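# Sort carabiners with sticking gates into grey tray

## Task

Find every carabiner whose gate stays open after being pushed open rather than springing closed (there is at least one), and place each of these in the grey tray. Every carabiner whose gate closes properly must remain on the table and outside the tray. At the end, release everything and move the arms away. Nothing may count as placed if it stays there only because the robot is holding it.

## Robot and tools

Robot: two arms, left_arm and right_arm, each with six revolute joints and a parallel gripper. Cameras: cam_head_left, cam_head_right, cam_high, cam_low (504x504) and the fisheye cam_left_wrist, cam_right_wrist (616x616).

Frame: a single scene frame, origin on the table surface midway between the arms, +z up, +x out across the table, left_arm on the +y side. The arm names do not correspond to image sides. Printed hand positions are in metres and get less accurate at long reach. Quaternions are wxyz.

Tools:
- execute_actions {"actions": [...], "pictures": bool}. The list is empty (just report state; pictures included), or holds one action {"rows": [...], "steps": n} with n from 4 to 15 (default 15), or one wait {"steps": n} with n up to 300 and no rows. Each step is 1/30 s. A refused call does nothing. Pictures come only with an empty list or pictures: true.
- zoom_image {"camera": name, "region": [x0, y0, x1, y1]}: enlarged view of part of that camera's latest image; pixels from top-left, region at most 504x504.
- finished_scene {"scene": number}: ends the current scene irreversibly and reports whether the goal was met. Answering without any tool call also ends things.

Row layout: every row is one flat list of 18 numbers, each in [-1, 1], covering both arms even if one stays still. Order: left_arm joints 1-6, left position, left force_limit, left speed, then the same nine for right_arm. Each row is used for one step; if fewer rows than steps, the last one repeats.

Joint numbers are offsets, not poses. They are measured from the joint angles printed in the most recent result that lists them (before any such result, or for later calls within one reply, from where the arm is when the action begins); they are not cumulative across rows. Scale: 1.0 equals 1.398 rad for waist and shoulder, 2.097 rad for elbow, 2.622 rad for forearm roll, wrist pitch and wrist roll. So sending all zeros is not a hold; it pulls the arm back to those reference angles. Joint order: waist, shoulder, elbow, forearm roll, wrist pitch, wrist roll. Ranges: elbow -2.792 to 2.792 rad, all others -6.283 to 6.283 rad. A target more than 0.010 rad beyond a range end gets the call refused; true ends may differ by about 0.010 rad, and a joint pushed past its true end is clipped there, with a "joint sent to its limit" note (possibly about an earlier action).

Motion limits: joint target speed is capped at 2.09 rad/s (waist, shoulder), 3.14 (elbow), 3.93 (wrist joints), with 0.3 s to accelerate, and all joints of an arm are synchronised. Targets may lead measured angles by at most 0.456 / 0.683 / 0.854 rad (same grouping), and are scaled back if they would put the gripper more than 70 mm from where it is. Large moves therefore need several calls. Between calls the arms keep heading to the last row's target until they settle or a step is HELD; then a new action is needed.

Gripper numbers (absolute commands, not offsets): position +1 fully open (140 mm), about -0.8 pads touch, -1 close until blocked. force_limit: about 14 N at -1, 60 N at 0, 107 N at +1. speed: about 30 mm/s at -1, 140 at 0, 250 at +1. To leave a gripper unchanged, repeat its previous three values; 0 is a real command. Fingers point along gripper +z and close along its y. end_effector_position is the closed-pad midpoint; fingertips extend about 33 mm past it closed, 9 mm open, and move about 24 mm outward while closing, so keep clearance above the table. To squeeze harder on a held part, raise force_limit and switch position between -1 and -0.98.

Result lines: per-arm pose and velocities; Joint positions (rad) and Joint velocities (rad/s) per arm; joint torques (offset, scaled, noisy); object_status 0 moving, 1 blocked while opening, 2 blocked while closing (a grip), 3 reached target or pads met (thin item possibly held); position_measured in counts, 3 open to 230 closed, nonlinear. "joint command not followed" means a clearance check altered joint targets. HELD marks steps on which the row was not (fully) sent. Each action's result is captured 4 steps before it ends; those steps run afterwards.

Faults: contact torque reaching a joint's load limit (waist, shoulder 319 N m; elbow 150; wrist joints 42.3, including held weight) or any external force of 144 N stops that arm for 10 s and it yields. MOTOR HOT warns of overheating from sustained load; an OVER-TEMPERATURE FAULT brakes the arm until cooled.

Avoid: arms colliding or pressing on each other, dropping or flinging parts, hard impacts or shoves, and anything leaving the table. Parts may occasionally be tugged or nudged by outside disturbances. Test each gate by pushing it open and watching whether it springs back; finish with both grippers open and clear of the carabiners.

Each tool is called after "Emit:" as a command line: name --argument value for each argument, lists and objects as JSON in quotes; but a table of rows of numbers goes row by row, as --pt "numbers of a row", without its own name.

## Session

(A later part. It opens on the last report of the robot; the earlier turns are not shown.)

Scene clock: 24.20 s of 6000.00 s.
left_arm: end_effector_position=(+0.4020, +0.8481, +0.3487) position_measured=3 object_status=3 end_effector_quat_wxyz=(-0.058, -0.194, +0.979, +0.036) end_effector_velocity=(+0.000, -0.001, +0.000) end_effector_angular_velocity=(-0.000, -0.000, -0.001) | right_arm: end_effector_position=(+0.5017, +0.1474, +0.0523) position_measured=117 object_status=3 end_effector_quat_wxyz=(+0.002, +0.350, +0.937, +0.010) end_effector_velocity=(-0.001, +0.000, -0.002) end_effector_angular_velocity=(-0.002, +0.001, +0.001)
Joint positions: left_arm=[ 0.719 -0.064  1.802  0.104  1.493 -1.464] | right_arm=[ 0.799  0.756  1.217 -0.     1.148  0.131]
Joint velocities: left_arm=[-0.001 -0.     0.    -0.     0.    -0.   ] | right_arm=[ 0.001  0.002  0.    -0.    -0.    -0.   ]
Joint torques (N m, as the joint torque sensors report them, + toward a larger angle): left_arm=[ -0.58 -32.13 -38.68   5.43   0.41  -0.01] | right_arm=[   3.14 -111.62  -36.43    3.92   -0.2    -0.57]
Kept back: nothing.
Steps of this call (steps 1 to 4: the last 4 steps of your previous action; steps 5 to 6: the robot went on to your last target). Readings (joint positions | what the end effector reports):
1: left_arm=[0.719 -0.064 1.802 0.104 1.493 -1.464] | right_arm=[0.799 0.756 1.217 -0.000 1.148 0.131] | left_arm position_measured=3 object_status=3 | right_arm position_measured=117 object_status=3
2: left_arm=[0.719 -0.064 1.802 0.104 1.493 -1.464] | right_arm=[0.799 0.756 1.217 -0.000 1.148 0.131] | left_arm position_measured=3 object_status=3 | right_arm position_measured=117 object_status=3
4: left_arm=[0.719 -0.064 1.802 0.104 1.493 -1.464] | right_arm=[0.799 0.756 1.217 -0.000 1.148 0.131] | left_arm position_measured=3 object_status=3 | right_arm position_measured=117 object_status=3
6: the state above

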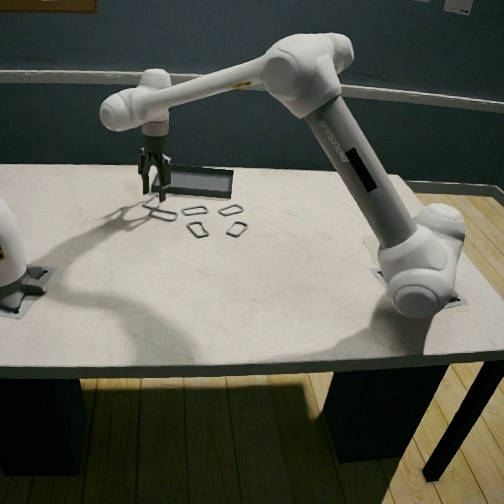

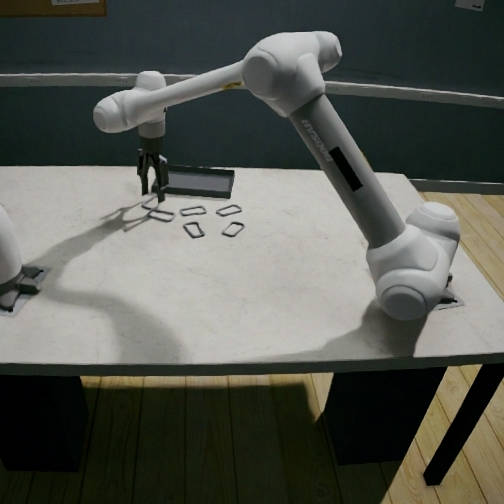

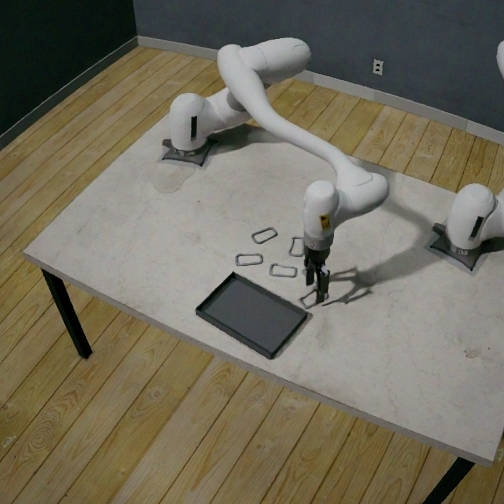

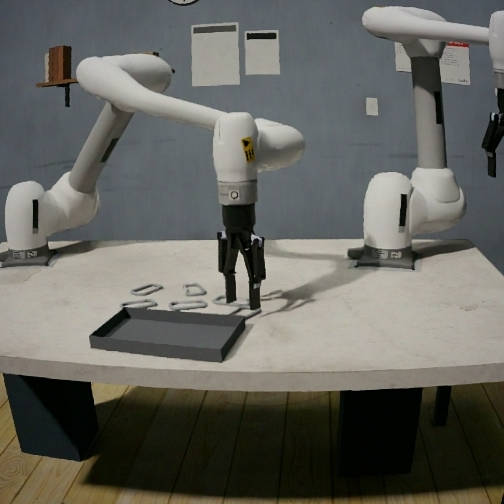

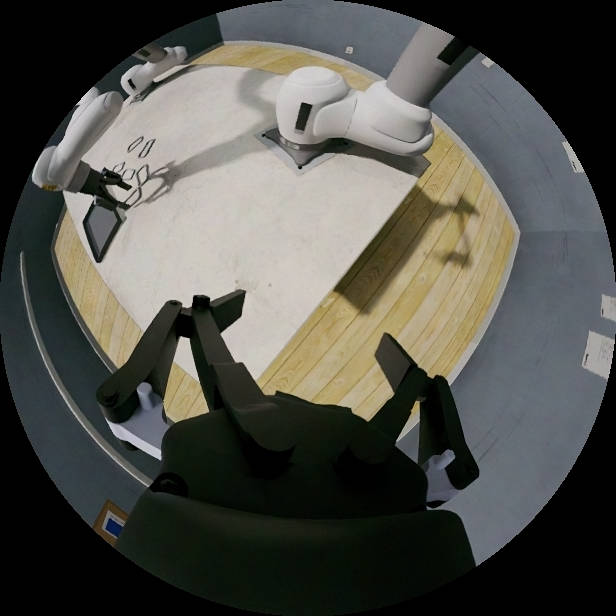

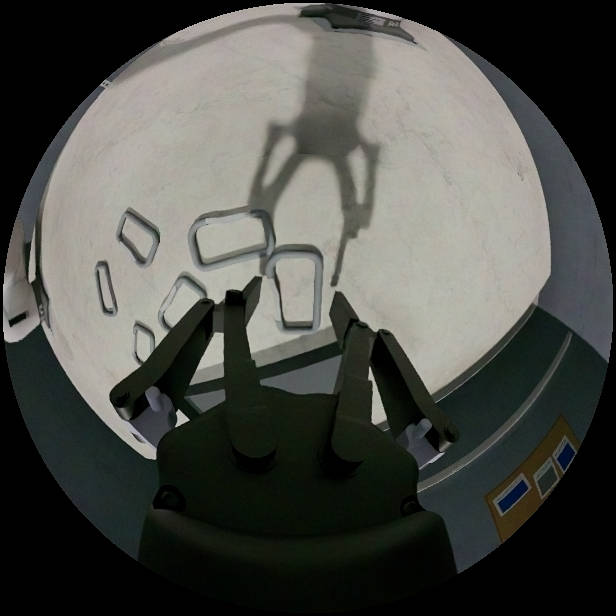

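Emit:
execute_actions --actions '[{"rows":[[0,0,0,0,0,0,1,-0.3,0.6,0,0.0061,0.0055,0,-0.0077,0,0.1,0,0.25]],"steps":14}]' --pictures false

Emit:
execute_actions --actions '[{"steps":5}]' --pictures false

Emit:
execute_actions --actions '[{"rows":[[0,0,0,0,0,0,1,-0.3,0.6,0,0,0,0,0,0,-0.36,0,0.25]],"steps":15}]' --pictures true

Emit:
zoom_image --camera "cam_right_wrist" --region '[210, 220, 450, 400]'

Emit:
execute_actions --actions '[{"rows":[[0,0,0,0,0,0,1,-0.3,0.6,0,-0.003,0,0,0.0016,0,0.1,0,0.8]],"steps":14}]' --pictures true

Emit:
zoom_image --camera "cam_right_wrist" --region '[210, 220, 450, 400]'

Scene clock: 24.90 s of 6000.00 s.
left_arm: end_effector_position=(+0.4020, +0.8481, +0.3487) position_measured=3 object_status=3 end_effector_quat_wxyz=(-0.058, -0.194, +0.979, +0.036) end_effector_velocity=(-0.000, +0.000, +0.001) end_effector_angular_velocity=(+0.001, -0.001, -0.000) | right_arm: end_effector_position=(+0.5013, +0.1470, +0.0387) position_measured=117 object_status=3 end_effector_quat_wxyz=(+0.002, +0.350, +0.937, +0.010) end_effector_velocity=(+0.000, -0.001, -0.005) end_effector_angular_velocity=(-0.002, -0.000, +0.000)
Joint positions: left_arm=[ 0.719 -0.064  1.802  0.104  1.493 -1.464] | right_arm=[ 0.799  0.764  1.229 -0.     1.128  0.131]
Joint velocities: left_arm=[ 0.    -0.001 -0.     0.001  0.     0.001] | right_arm=[-0.     0.003  0.003 -0.001 -0.005  0.   ]
Joint torques (N m, as the joint torque sensors report them, + toward a larger angle): left_arm=[  0.19 -32.34 -39.     5.39   0.27   0.11] | right_arm=[   3.43 -110.96  -36.11    4.66   -0.02   -0.46]
Steps of this call (steps 1 to 11: the robot went on to your last target; steps 12 to 21: the first 10 steps of this action). Readings (joint positions | what the end effector reports):
12: left_arm=[0.719 -0.064 1.802 0.104 1.493 -1.464] | right_arm=[0.799 0.756 1.218 -0.000 1.148 0.131] | left_arm position_measured=3 object_status=3 | right_arm position_measured=117 object_status=3
13: left_arm=[0.719 -0.064 1.802 0.104 1.493 -1.464] | right_arm=[0.799 0.757 1.220 0.000 1.144 0.131] | left_arm position_measured=3 object_status=3 | right_arm position_measured=117 object_status=3
15: left_arm=[0.719 -0.064 1.802 0.104 1.493 -1.464] | right_arm=[0.799 0.762 1.226 0.000 1.134 0.131] | left_arm position_measured=3 object_status=3 | right_arm position_measured=117 object_status=3
19: left_arm=[0.719 -0.064 1.802 0.104 1.493 -1.464] | right_arm=[0.799 0.764 1.228 0.000 1.129 0.131] | left_arm position_measured=3 object_status=3 | right_arm position_measured=117 object_status=3
21: the state above

Scene clock: 25.07 s of 6000.00 s.
left_arm: end_effector_position=(+0.4020, +0.8481, +0.3487) position_measured=3 object_status=3 end_effector_quat_wxyz=(-0.058, -0.194, +0.979, +0.036) end_effector_velocity=(-0.000, +0.000, +0.000) end_effector_angular_velocity=(+0.000, -0.000, +0.001) | right_arm: end_effector_position=(+0.5013, +0.1470, +0.0385) position_measured=117 object_status=3 end_effector_quat_wxyz=(+0.002, +0.349, +0.937, +0.010) end_effector_velocity=(-0.000, +0.000, -0.001) end_effector_angular_velocity=(-0.000, +0.000, +0.000)
Joint positions: left_arm=[ 0.719 -0.064  1.802  0.104  1.493 -1.464] | right_arm=[ 0.799  0.764  1.229 -0.     1.128  0.131]
Joint velocities: left_arm=[ 0.001 -0.     0.    -0.     0.     0.   ] | right_arm=[ 0.     0.001  0.    -0.    -0.001  0.   ]
Joint torques (N m, as the joint torque sensors report them, + toward a larger angle): left_arm=[ -0.52 -31.78 -39.26   5.32   0.42   0.08] | right_arm=[   3.76 -112.08  -36.84    4.22   -0.29   -0.16]
Kept back: nothing.
Steps of this call (steps 1 to 4: the last 4 steps of your previous action; step 5: the robot went on to your last target). Readings (joint positions | what the end effector reports):
1: left_arm=[0.719 -0.064 1.802 0.104 1.493 -1.464] | right_arm=[0.799 0.764 1.229 -0.000 1.128 0.131] | left_arm position_measured=3 object_status=3 | right_arm position_measured=117 object_status=3
2: left_arm=[0.719 -0.064 1.802 0.104 1.493 -1.464] | right_arm=[0.799 0.764 1.229 -0.000 1.128 0.131] | left_arm position_measured=3 object_status=3 | right_arm position_measured=117 object_status=3
4: left_arm=[0.719 -0.064 1.802 0.104 1.493 -1.464] | right_arm=[0.799 0.764 1.229 -0.000 1.128 0.131] | left_arm position_measured=3 object_status=3 | right_arm position_measured=117 object_status=3
5: the state above

Scene clock: 25.43 s of 6000.00 s.
left_arm: end_effector_position=(+0.4020, +0.8481, +0.3487) position_measured=3 object_status=3 end_effector_quat_wxyz=(-0.058, -0.194, +0.979, +0.036) end_effector_velocity=(-0.000, +0.000, +0.000) end_effector_angular_velocity=(+0.000, -0.000, -0.002) | right_arm: end_effector_position=(+0.5012, +0.1467, +0.0380) position_measured=174 object_status=0 end_effector_quat_wxyz=(+0.002, +0.349, +0.937, +0.010) end_effector_velocity=(+0.000, +0.000, +0.002) end_effector_angular_velocity=(+0.001, -0.001, +0.000)
Joint positions: left_arm=[ 0.719 -0.064  1.802  0.104  1.493 -1.464] | right_arm=[ 0.799  0.765  1.229 -0.     1.128  0.131]
Joint velocities: left_arm=[ 0.    -0.     0.     0.    -0.     0.002] | right_arm=[ 0.    -0.002 -0.    -0.     0.     0.   ]
Joint torques (N m, as the joint torque sensors report them, + toward a larger angle): left_arm=[ -0.74 -32.35 -39.33   5.37   0.39   0.04] | right_arm=[   4.13 -115.75  -37.34    4.22   -0.21   -0.28]
Steps of this call (steps 1 to 11: the first 11 steps of this action). Readings (joint positions | what the end effector reports):
1: left_arm=[0.719 -0.064 1.802 0.104 1.493 -1.464] | right_arm=[0.799 0.764 1.229 -0.000 1.128 0.131] | left_arm position_measured=3 object_status=3 | right_arm position_measured=117 object_status=0
2: left_arm=[0.719 -0.064 1.802 0.104 1.493 -1.464] | right_arm=[0.799 0.764 1.229 -0.000 1.128 0.131] | left_arm position_measured=3 object_status=3 | right_arm position_measured=120 object_status=0
4: left_arm=[0.719 -0.064 1.802 0.104 1.493 -1.464] | right_arm=[0.799 0.764 1.229 -0.000 1.128 0.131] | left_arm position_measured=3 object_status=3 | right_arm position_measured=138 object_status=0
8: left_arm=[0.719 -0.064 1.802 0.104 1.493 -1.464] | right_arm=[0.799 0.764 1.229 -0.000 1.128 0.131] | left_arm position_measured=3 object_status=3 | right_arm position_measured=172 object_status=0
11: the state above

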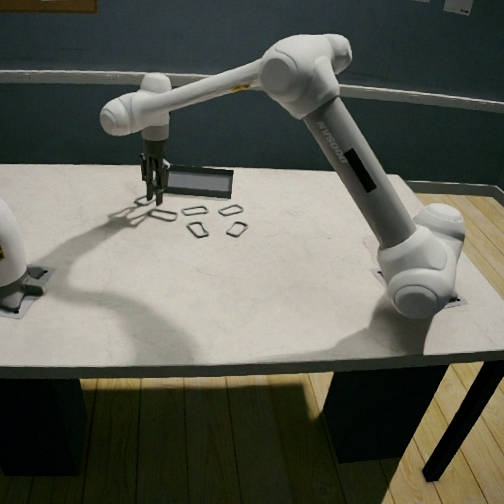

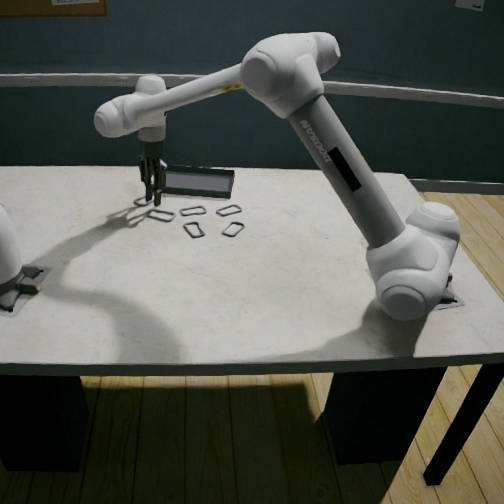

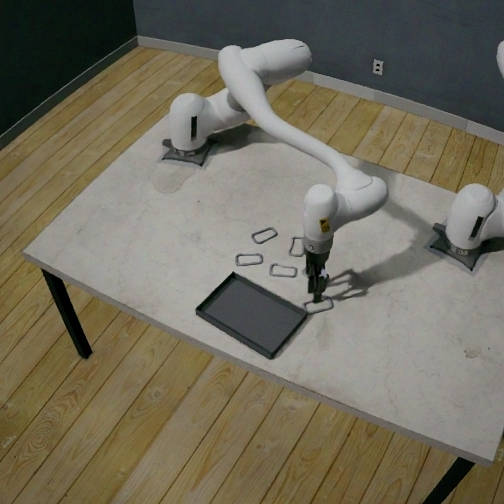

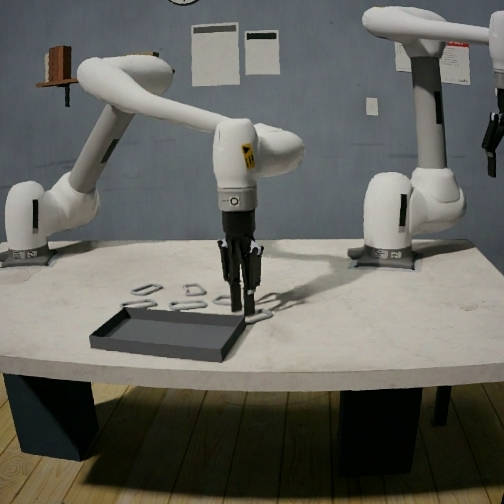

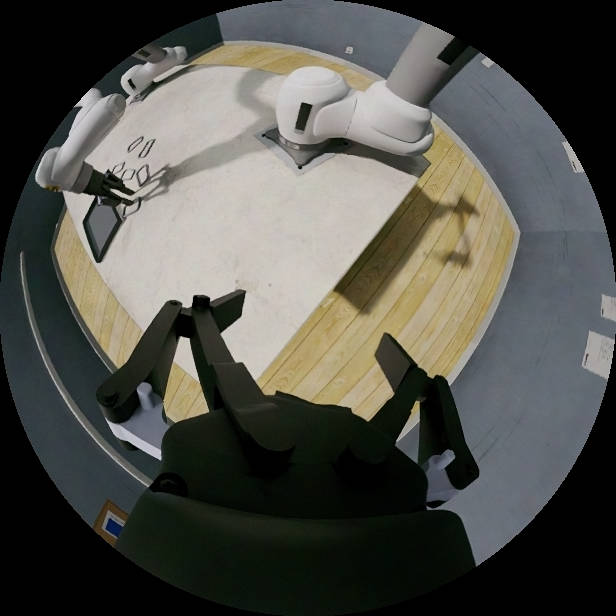

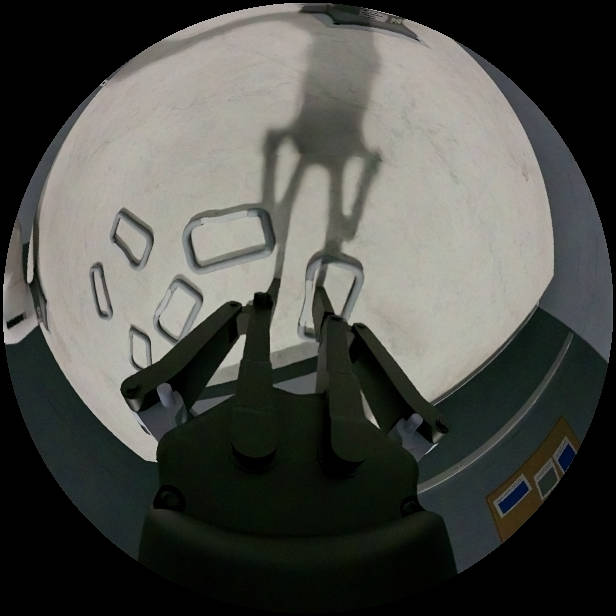

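Region (210, 220, 450, 400) of cam_right_wrist's 616x616 image, scaled by 2.100, with more detail than that image has; it fills the top 378 rows of this view, and the rest is white.

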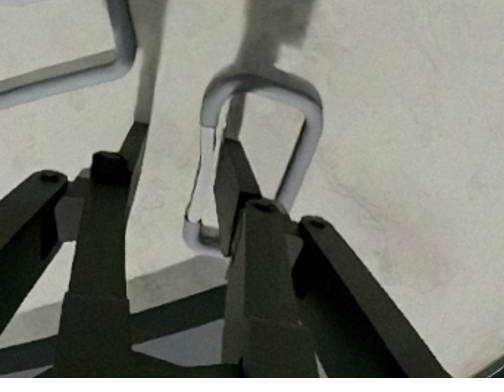

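Scene clock: 25.90 s of 6000.00 s.
left_arm: end_effector_position=(+0.4020, +0.8481, +0.3487) position_measured=3 object_status=3 end_effector_quat_wxyz=(-0.058, -0.194, +0.979, +0.036) end_effector_velocity=(-0.000, +0.000, -0.000) end_effector_angular_velocity=(+0.000, +0.000, +0.002) | right_arm: end_effector_position=(+0.5008, +0.1462, +0.0420) position_measured=117 object_status=0 end_effector_quat_wxyz=(+0.002, +0.349, +0.937, +0.010) end_effector_velocity=(-0.000, +0.000, +0.001) end_effector_angular_velocity=(+0.001, +0.000, -0.001)
Joint positions: left_arm=[ 0.719 -0.064  1.802  0.104  1.493 -1.464] | right_arm=[ 0.799  0.76   1.229 -0.     1.132  0.131]
Joint velocities: left_arm=[ 0.     0.     0.     0.    -0.    -0.002] | right_arm=[ 0.    -0.001 -0.     0.001  0.001  0.001]
Joint torques (N m, as the joint torque sensors report them, + toward a larger angle): left_arm=[ -0.2  -32.36 -39.19   5.47   0.32   0.  ] | right_arm=[   3.12 -110.04  -35.73    4.14   -0.38    0.01]
Steps of this call (steps 1 to 4: the last 4 steps of your previous action; steps 5 to 14: the first 10 steps of this action, its rows measured from where the robot was after step 4). Readings (joint positions | what the end effector reports):
4: left_arm=[0.719 -0.064 1.802 0.104 1.493 -1.464] | right_arm=[0.799 0.765 1.229 -0.000 1.128 0.131] | left_arm position_measured=3 object_status=3 | right_arm position_measured=174 object_status=3
5: left_arm=[0.719 -0.064 1.802 0.104 1.493 -1.464] | right_arm=[0.799 0.765 1.229 -0.000 1.128 0.131] | left_arm position_measured=3 object_status=3 | right_arm position_measured=174 object_status=0
6: left_arm=[0.719 -0.064 1.802 0.104 1.493 -1.464] | right_arm=[0.799 0.764 1.229 -0.000 1.129 0.131] | left_arm position_measured=3 object_status=3 | right_arm position_measured=170 object_status=0
8: left_arm=[0.719 -0.064 1.802 0.104 1.493 -1.464] | right_arm=[0.799 0.762 1.229 -0.000 1.131 0.131] | left_arm position_measured=3 object_status=3 | right_arm position_measured=145 object_status=0
12: left_arm=[0.719 -0.064 1.802 0.104 1.493 -1.464] | right_arm=[0.799 0.761 1.229 -0.000 1.132 0.131] | left_arm position_measured=3 object_status=3 | right_arm position_measured=117 object_status=0
14: the state above

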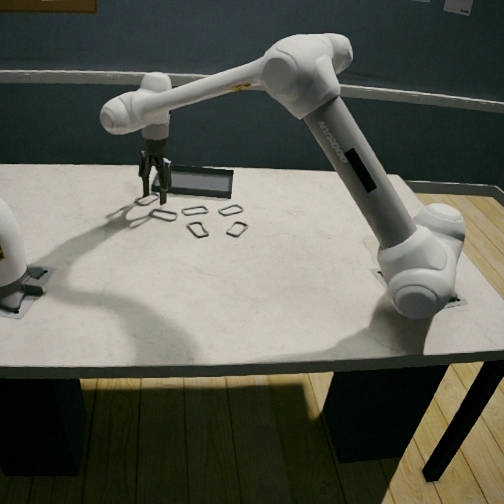

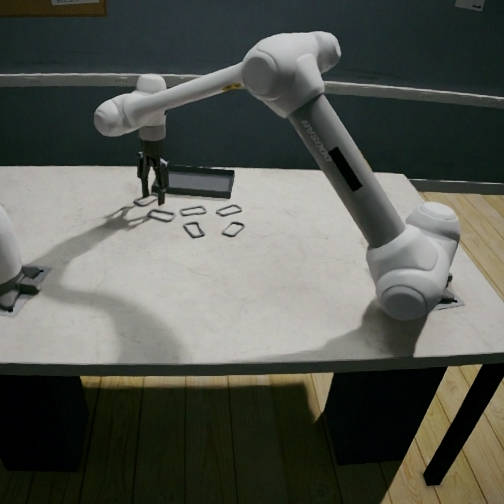

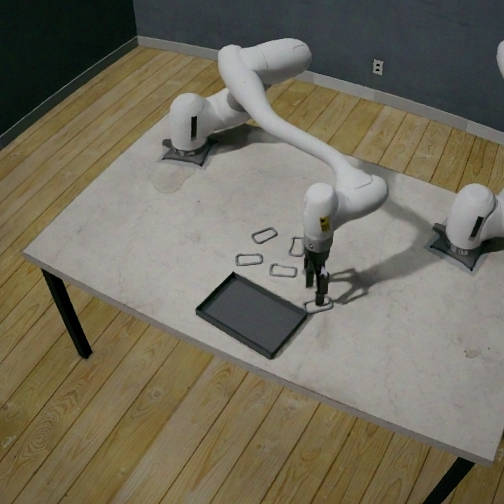

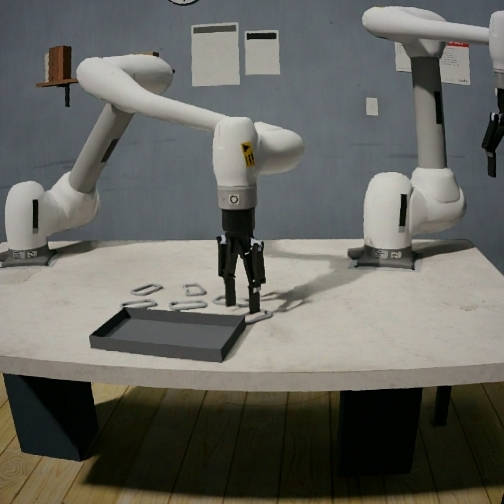

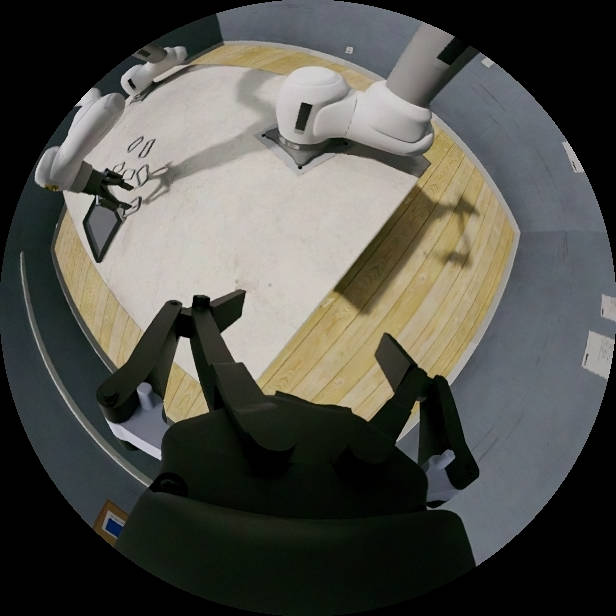

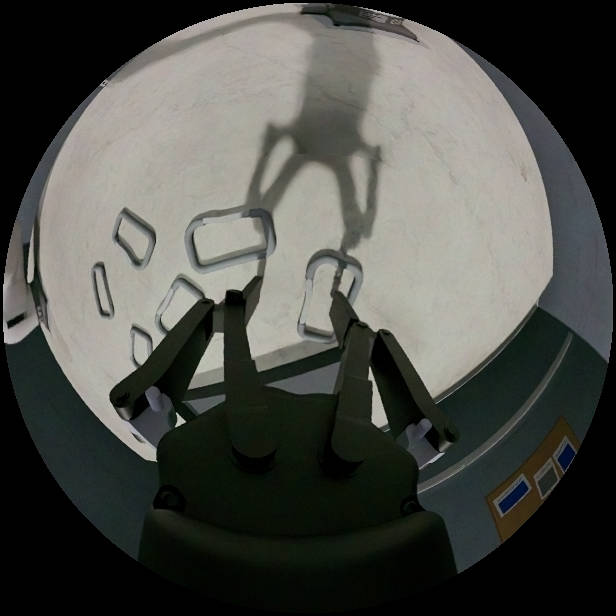

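Region (210, 220, 450, 400) of cam_right_wrist's 616x616 image, scaled by 2.100, with more detail than that image has; it fills the top 378 rows of this view, and the rest is white.

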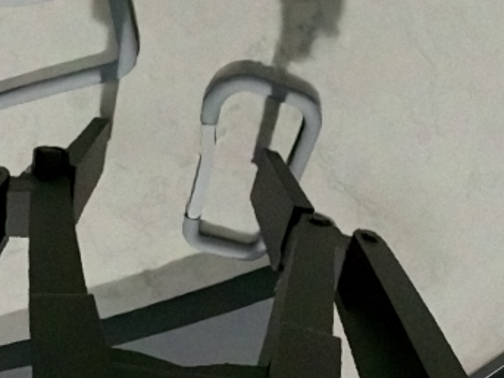

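Emit:
execute_actions --actions '[{"rows":[[0,0,0,0,0,0,1,-0.3,0.6,0,-0.006,-0.0055,0,0.0077,0,0.1,0,0.8],[0,0,0,0,0,0,1,-0.3,0.6,0,-0.008,-0.007,0,0.01,0,0.1,0,0.8],[0,0,0,0,0,0,1,-0.3,0.6,0,-0.008,-0.007,0,0.01,0,0.1,0,0.8],[0,0,0,0,0,0,1,-0.3,0.6,0,-0.008,-0.007,0,0.01,0.02,0.1,0,0.8],[0,0,0,0,0,0,1,-0.3,0.6,-0.0043,0.04,-0.0656,0,0.0313,0.0557,0.1,0,0.8]],"steps":15}]' --pictures false

Emit:
execute_actions --actions '[{"steps":8}]' --pictures true

Emit:
zoom_image --camera "cam_right_wrist" --region '[210, 220, 450, 400]'

Scene clock: 26.87 s of 6000.00 s.
left_arm: end_effector_position=(+0.4020, +0.8481, +0.3487) position_measured=3 object_status=3 end_effector_quat_wxyz=(-0.058, -0.194, +0.979, +0.036) end_effector_velocity=(+0.000, +0.001, -0.001) end_effector_angular_velocity=(-0.001, +0.002, +0.002) | right_arm: end_effector_position=(+0.5252, +0.1740, +0.0594) position_measured=117 object_status=3 end_effector_quat_wxyz=(+0.002, +0.413, +0.911, +0.010) end_effector_velocity=(+0.075, +0.080, +0.003) end_effector_angular_velocity=(+0.006, +0.003, -0.326)
Joint positions: left_arm=[ 0.719 -0.064  1.802  0.104  1.493 -1.464] | right_arm=[ 0.794  0.809  1.106 -0.     1.207  0.262]
Joint velocities: left_arm=[ 0.001  0.002  0.     0.    -0.    -0.001] | right_arm=[-0.018  0.179 -0.337  0.     0.155  0.307]
Joint torques (N m, as the joint torque sensors report them, + toward a larger angle): left_arm=[  0.04 -32.45 -39.11   5.37   0.36  -0.05] | right_arm=[  11.83 -139.04  -35.43    4.22    0.51   -0.24]
Steps of this call (steps 1 to 4: the last 4 steps of your previous action; steps 5 to 15: the robot went on to your last target; steps 16 to 18: nothing new was sent; steps 19 to 29: the first 11 steps of this action). Readings (joint positions | what the end effector reports):
19: left_arm=[0.719 -0.064 1.802 0.104 1.493 -1.464] | right_arm=[0.799 0.760 1.229 -0.000 1.132 0.131] | left_arm position_measured=3 object_status=3 | right_arm position_measured=117 object_status=3
20: left_arm=[0.719 -0.064 1.802 0.104 1.493 -1.464] | right_arm=[0.799 0.759 1.227 -0.000 1.137 0.131] | left_arm position_measured=3 object_status=3 | right_arm position_measured=117 object_status=3
22: left_arm=[0.719 -0.064 1.802 0.104 1.493 -1.464] | right_arm=[0.799 0.753 1.219 -0.000 1.149 0.131] | left_arm position_measured=3 object_status=3 | right_arm position_measured=117 object_status=3
26: left_arm=[0.719 -0.064 1.802 0.104 1.493 -1.464] | right_arm=[0.798 0.772 1.172 -0.000 1.178 0.207] | left_arm position_measured=3 object_status=3 | right_arm position_measured=117 object_status=3
29: the state above

Scene clock: 27.13 s of 6000.00 s.
left_arm: end_effector_position=(+0.4020, +0.8481, +0.3487) position_measured=3 object_status=3 end_effector_quat_wxyz=(-0.058, -0.194, +0.979, +0.036) end_effector_velocity=(-0.000, +0.000, -0.000) end_effector_angular_velocity=(+0.001, +0.001, +0.000) | right_arm: end_effector_position=(+0.5284, +0.1774, +0.0599) position_measured=117 object_status=3 end_effector_quat_wxyz=(+0.002, +0.419, +0.908, +0.010) end_effector_velocity=(+0.002, +0.001, -0.002) end_effector_angular_velocity=(-0.001, +0.001, -0.004)
Joint positions: left_arm=[ 0.719 -0.064  1.802  0.104  1.493 -1.464] | right_arm=[ 0.793  0.816  1.092 -0.     1.214  0.277]
Joint velocities: left_arm=[-0.     0.     0.     0.001  0.    -0.001] | right_arm=[-0.001  0.005 -0.004  0.     0.001  0.003]
Joint torques (N m, as the joint torque sensors report them, + toward a larger angle): left_arm=[ -0.46 -32.99 -38.93   5.38   0.38   0.05] | right_arm=[   4.21 -114.86  -37.83    4.34    0.06   -0.12]
Kept back: nothing.
Steps of this call (steps 1 to 4: the last 4 steps of your previous action; steps 5 to 8: the robot went on to your last target). Readings (joint positions | what the end effector reports):
1: left_arm=[0.719 -0.064 1.802 0.104 1.493 -1.464] | right_arm=[0.793 0.813 1.098 -0.000 1.211 0.270] | left_arm position_measured=3 object_status=3 | right_arm position_measured=117 object_status=3
2: left_arm=[0.719 -0.064 1.802 0.104 1.493 -1.464] | right_arm=[0.793 0.814 1.095 -0.000 1.212 0.273] | left_arm position_measured=3 object_status=3 | right_arm position_measured=117 object_status=3
4: left_arm=[0.719 -0.064 1.802 0.104 1.493 -1.464] | right_arm=[0.793 0.816 1.093 -0.000 1.213 0.275] | left_arm position_measured=3 object_status=3 | right_arm position_measured=117 object_status=3
8: the state above

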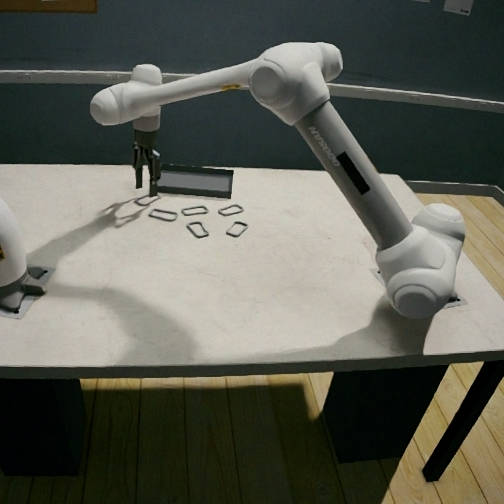

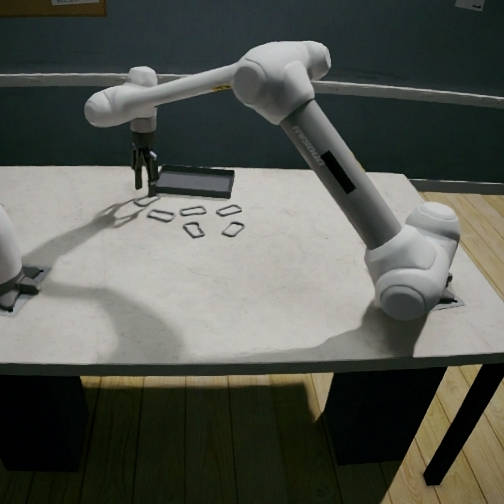

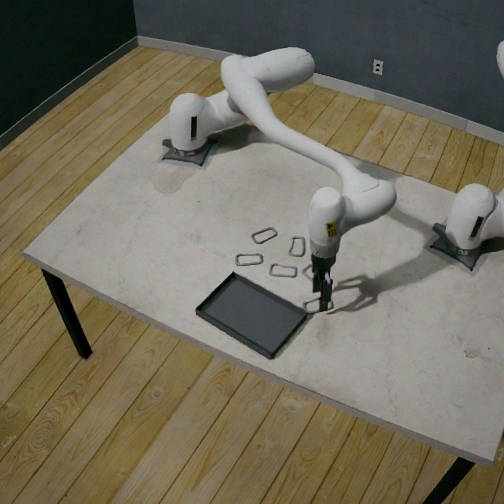

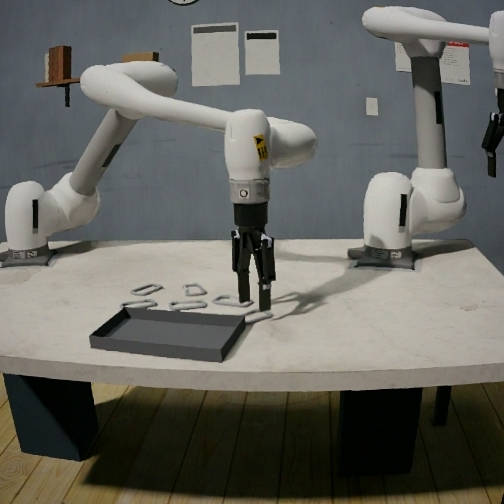

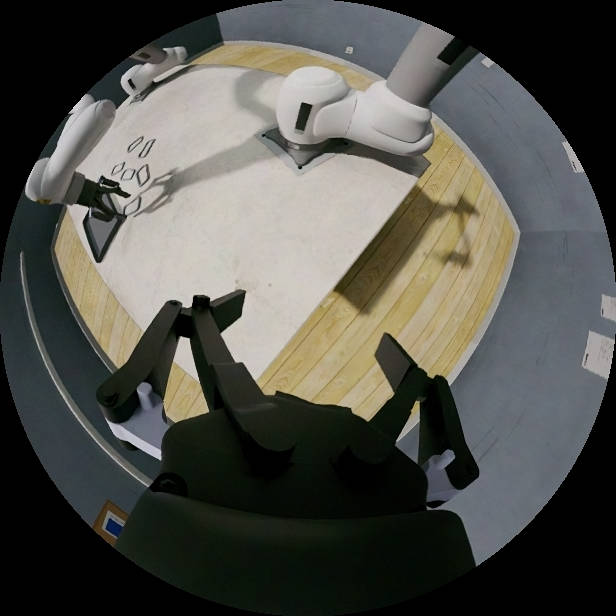

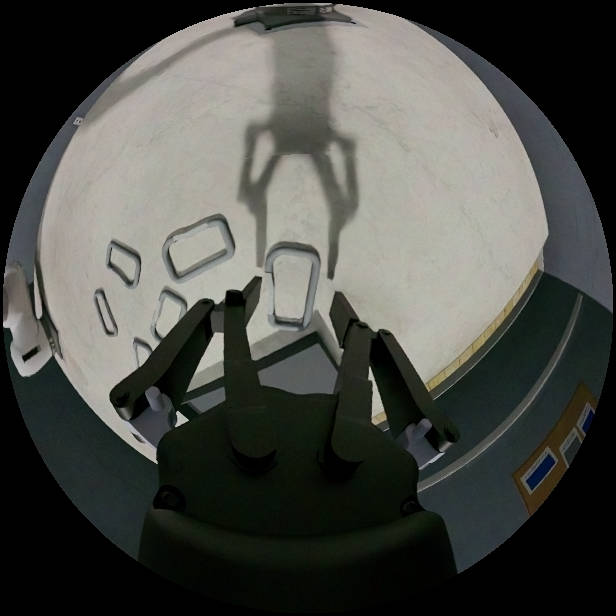

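Region (210, 220, 450, 400) of cam_right_wrist's 616x616 image, scaled by 2.100, with more detail than that image has; it fills the top 378 rows of this view, and the rest is white.

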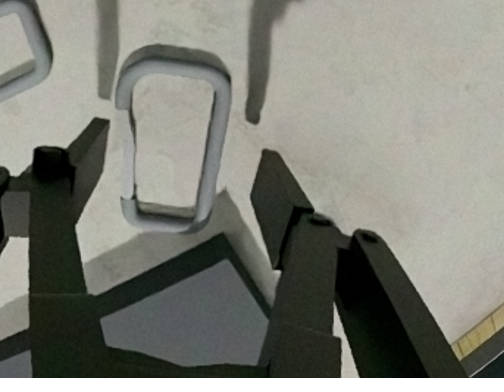

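Emit:
execute_actions --actions '[{"rows":[[0,0,0,0,0,0,1,-0.3,0.6,0.0014,-0.0077,0.0095,0,-0.0035,0,0.1,0,0.25],[0,0,0,0,0,0,1,-0.3,0.6,0.0014,-0.0077,0.0095,0,-0.0035,0,0.1,0,0.25],[0,0,0,0,0,0,1,-0.3,0.6,0.0014,-0.0077,0.0095,0,-0.0035,0,0.1,0,0.25],[0,0,0,0,0,0,1,-0.3,0.6,0.0014,0.0034,0.0188,0,-0.0168,0,0.1,0,0.25]],"steps":15}]' --pictures false

Emit:
execute_actions --actions '[{"steps":6}]' --pictures true

Emit:
zoom_image --camera "cam_right_wrist" --region '[210, 220, 450, 400]'

Scene clock: 27.80 s of 6000.00 s.
left_arm: end_effector_position=(+0.4020, +0.8481, +0.3487) position_measured=3 object_status=3 end_effector_quat_wxyz=(-0.058, -0.194, +0.979, +0.036) end_effector_velocity=(-0.000, +0.001, -0.001) end_effector_angular_velocity=(-0.002, +0.001, +0.001) | right_arm: end_effector_position=(+0.5233, +0.1728, +0.0359) position_measured=117 object_status=3 end_effector_quat_wxyz=(+0.002, +0.419, +0.908, +0.010) end_effector_velocity=(-0.002, -0.000, -0.013) end_effector_angular_velocity=(+0.003, -0.001, +0.001)
Joint positions: left_arm=[ 0.719 -0.064  1.802  0.104  1.493 -1.464] | right_arm=[ 0.795  0.82   1.13  -0.     1.172  0.277]
Joint velocities: left_arm=[ 0.002  0.002  0.    -0.001 -0.     0.001] | right_arm=[ 0.001  0.005  0.016  0.    -0.024 -0.   ]
Joint torques (N m, as the joint torque sensors report them, + toward a larger angle): left_arm=[ -0.08 -32.01 -39.38   5.34   0.34   0.03] | right_arm=[   4.84 -120.56  -38.03    4.43   -0.61   -0.3 ]
Steps of this call (steps 1 to 9: the robot went on to your last target; steps 10 to 20: the first 11 steps of this action). Readings (joint positions | what the end effector reports):
10: left_arm=[0.719 -0.064 1.802 0.104 1.493 -1.464] | right_arm=[0.793 0.816 1.091 -0.000 1.214 0.277] | left_arm position_measured=3 object_status=3 | right_arm position_measured=117 object_status=3
11: left_arm=[0.719 -0.064 1.802 0.104 1.493 -1.464] | right_arm=[0.793 0.815 1.095 -0.000 1.213 0.277] | left_arm position_measured=3 object_status=3 | right_arm position_measured=117 object_status=3
13: left_arm=[0.719 -0.064 1.802 0.104 1.493 -1.464] | right_arm=[0.794 0.809 1.105 -0.000 1.208 0.277] | left_arm position_measured=3 object_status=3 | right_arm position_measured=117 object_status=3
17: left_arm=[0.719 -0.064 1.802 0.104 1.493 -1.464] | right_arm=[0.795 0.819 1.127 -0.000 1.177 0.277] | left_arm position_measured=3 object_status=3 | right_arm position_measured=117 object_status=3
20: the state above

Scene clock: 28.00 s of 6000.00 s.
left_arm: end_effector_position=(+0.4020, +0.8481, +0.3487) position_measured=3 object_status=3 end_effector_quat_wxyz=(-0.058, -0.194, +0.979, +0.036) end_effector_velocity=(+0.000, -0.000, -0.000) end_effector_angular_velocity=(-0.001, +0.000, -0.001) | right_arm: end_effector_position=(+0.5231, +0.1728, +0.0347) position_measured=117 object_status=3 end_effector_quat_wxyz=(+0.002, +0.419, +0.908, +0.010) end_effector_velocity=(-0.001, -0.000, -0.000) end_effector_angular_velocity=(-0.000, -0.000, +0.002)
Joint positions: left_arm=[ 0.719 -0.064  1.802  0.104  1.493 -1.464] | right_arm=[ 0.795  0.821  1.131 -0.     1.17   0.277]
Joint velocities: left_arm=[-0.     0.001  0.    -0.001 -0.     0.001] | right_arm=[ 0.001 -0.001  0.002 -0.001 -0.001 -0.001]
Joint torques (N m, as the joint torque sensors report them, + toward a larger angle): left_arm=[ -0.49 -31.61 -39.14   5.36   0.35   0.01] | right_arm=[   5.28 -118.04  -37.45    4.2    -0.43   -0.38]
Kept back: nothing.
Steps of this call (steps 1 to 4: the last 4 steps of your previous action; steps 5 to 6: the robot went on to your last target). Readings (joint positions | what the end effector reports):
1: left_arm=[0.719 -0.064 1.802 0.104 1.493 -1.464] | right_arm=[0.795 0.820 1.130 -0.000 1.171 0.277] | left_arm position_measured=3 object_status=3 | right_arm position_measured=117 object_status=3
2: left_arm=[0.719 -0.064 1.802 0.104 1.493 -1.464] | right_arm=[0.795 0.821 1.131 -0.000 1.171 0.277] | left_arm position_measured=3 object_status=3 | right_arm position_measured=117 object_status=3
4: left_arm=[0.719 -0.064 1.802 0.104 1.493 -1.464] | right_arm=[0.795 0.821 1.131 -0.000 1.170 0.277] | left_arm position_measured=3 object_status=3 | right_arm position_measured=117 object_status=3
6: the state above

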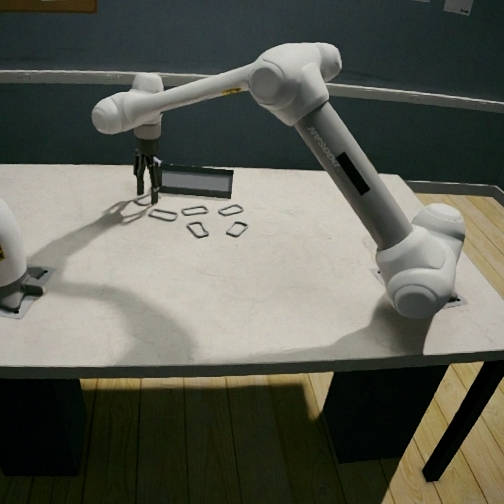

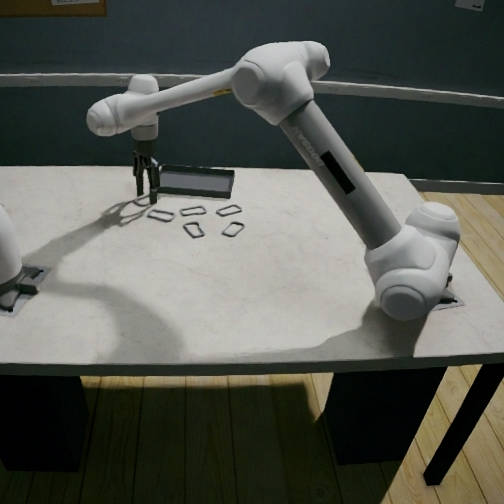

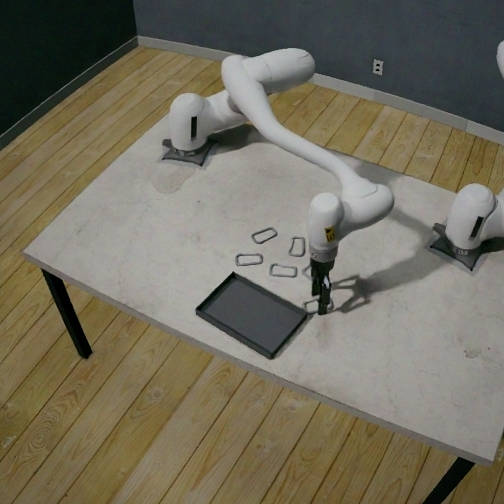

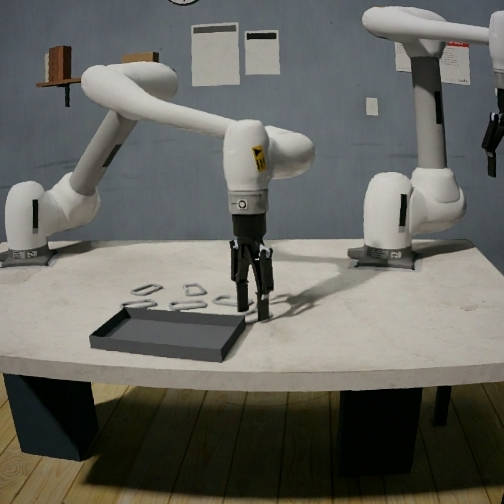

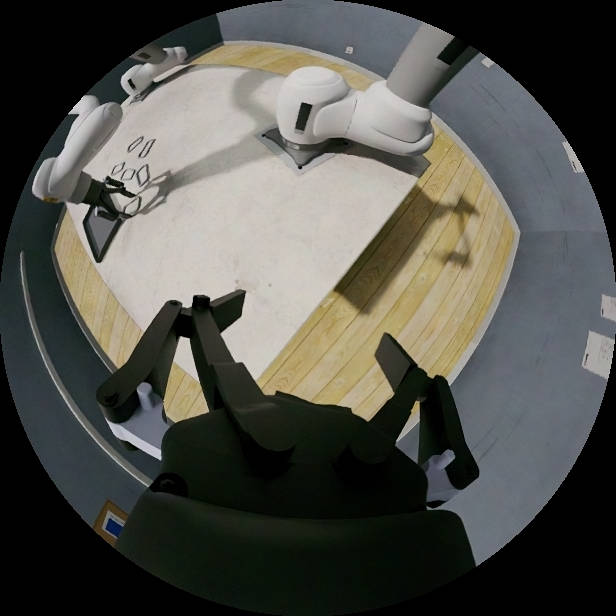

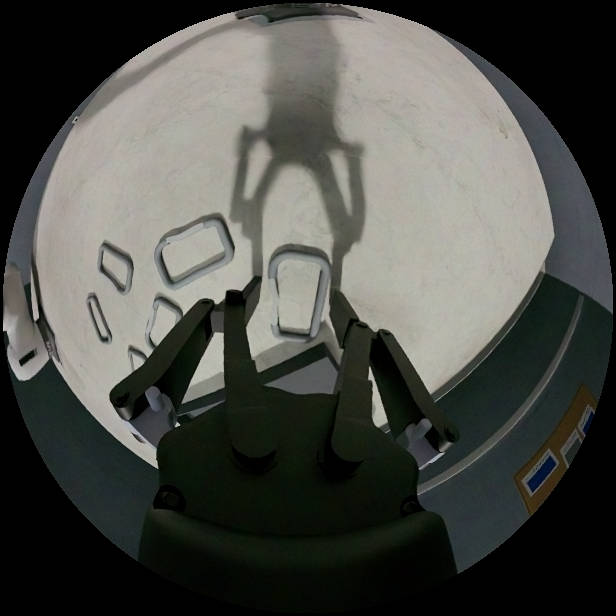

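Region (210, 220, 450, 400) of cam_right_wrist's 616x616 image, scaled by 2.100, with more detail than that image has; it fills the top 378 rows of this view, and the rest is white.

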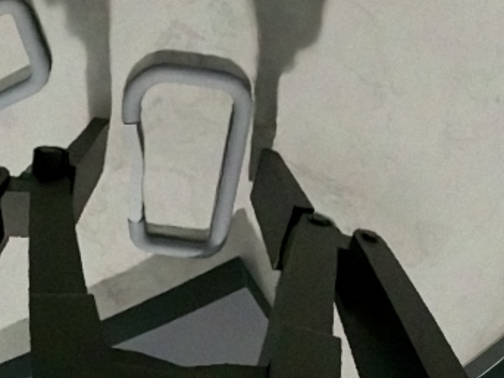

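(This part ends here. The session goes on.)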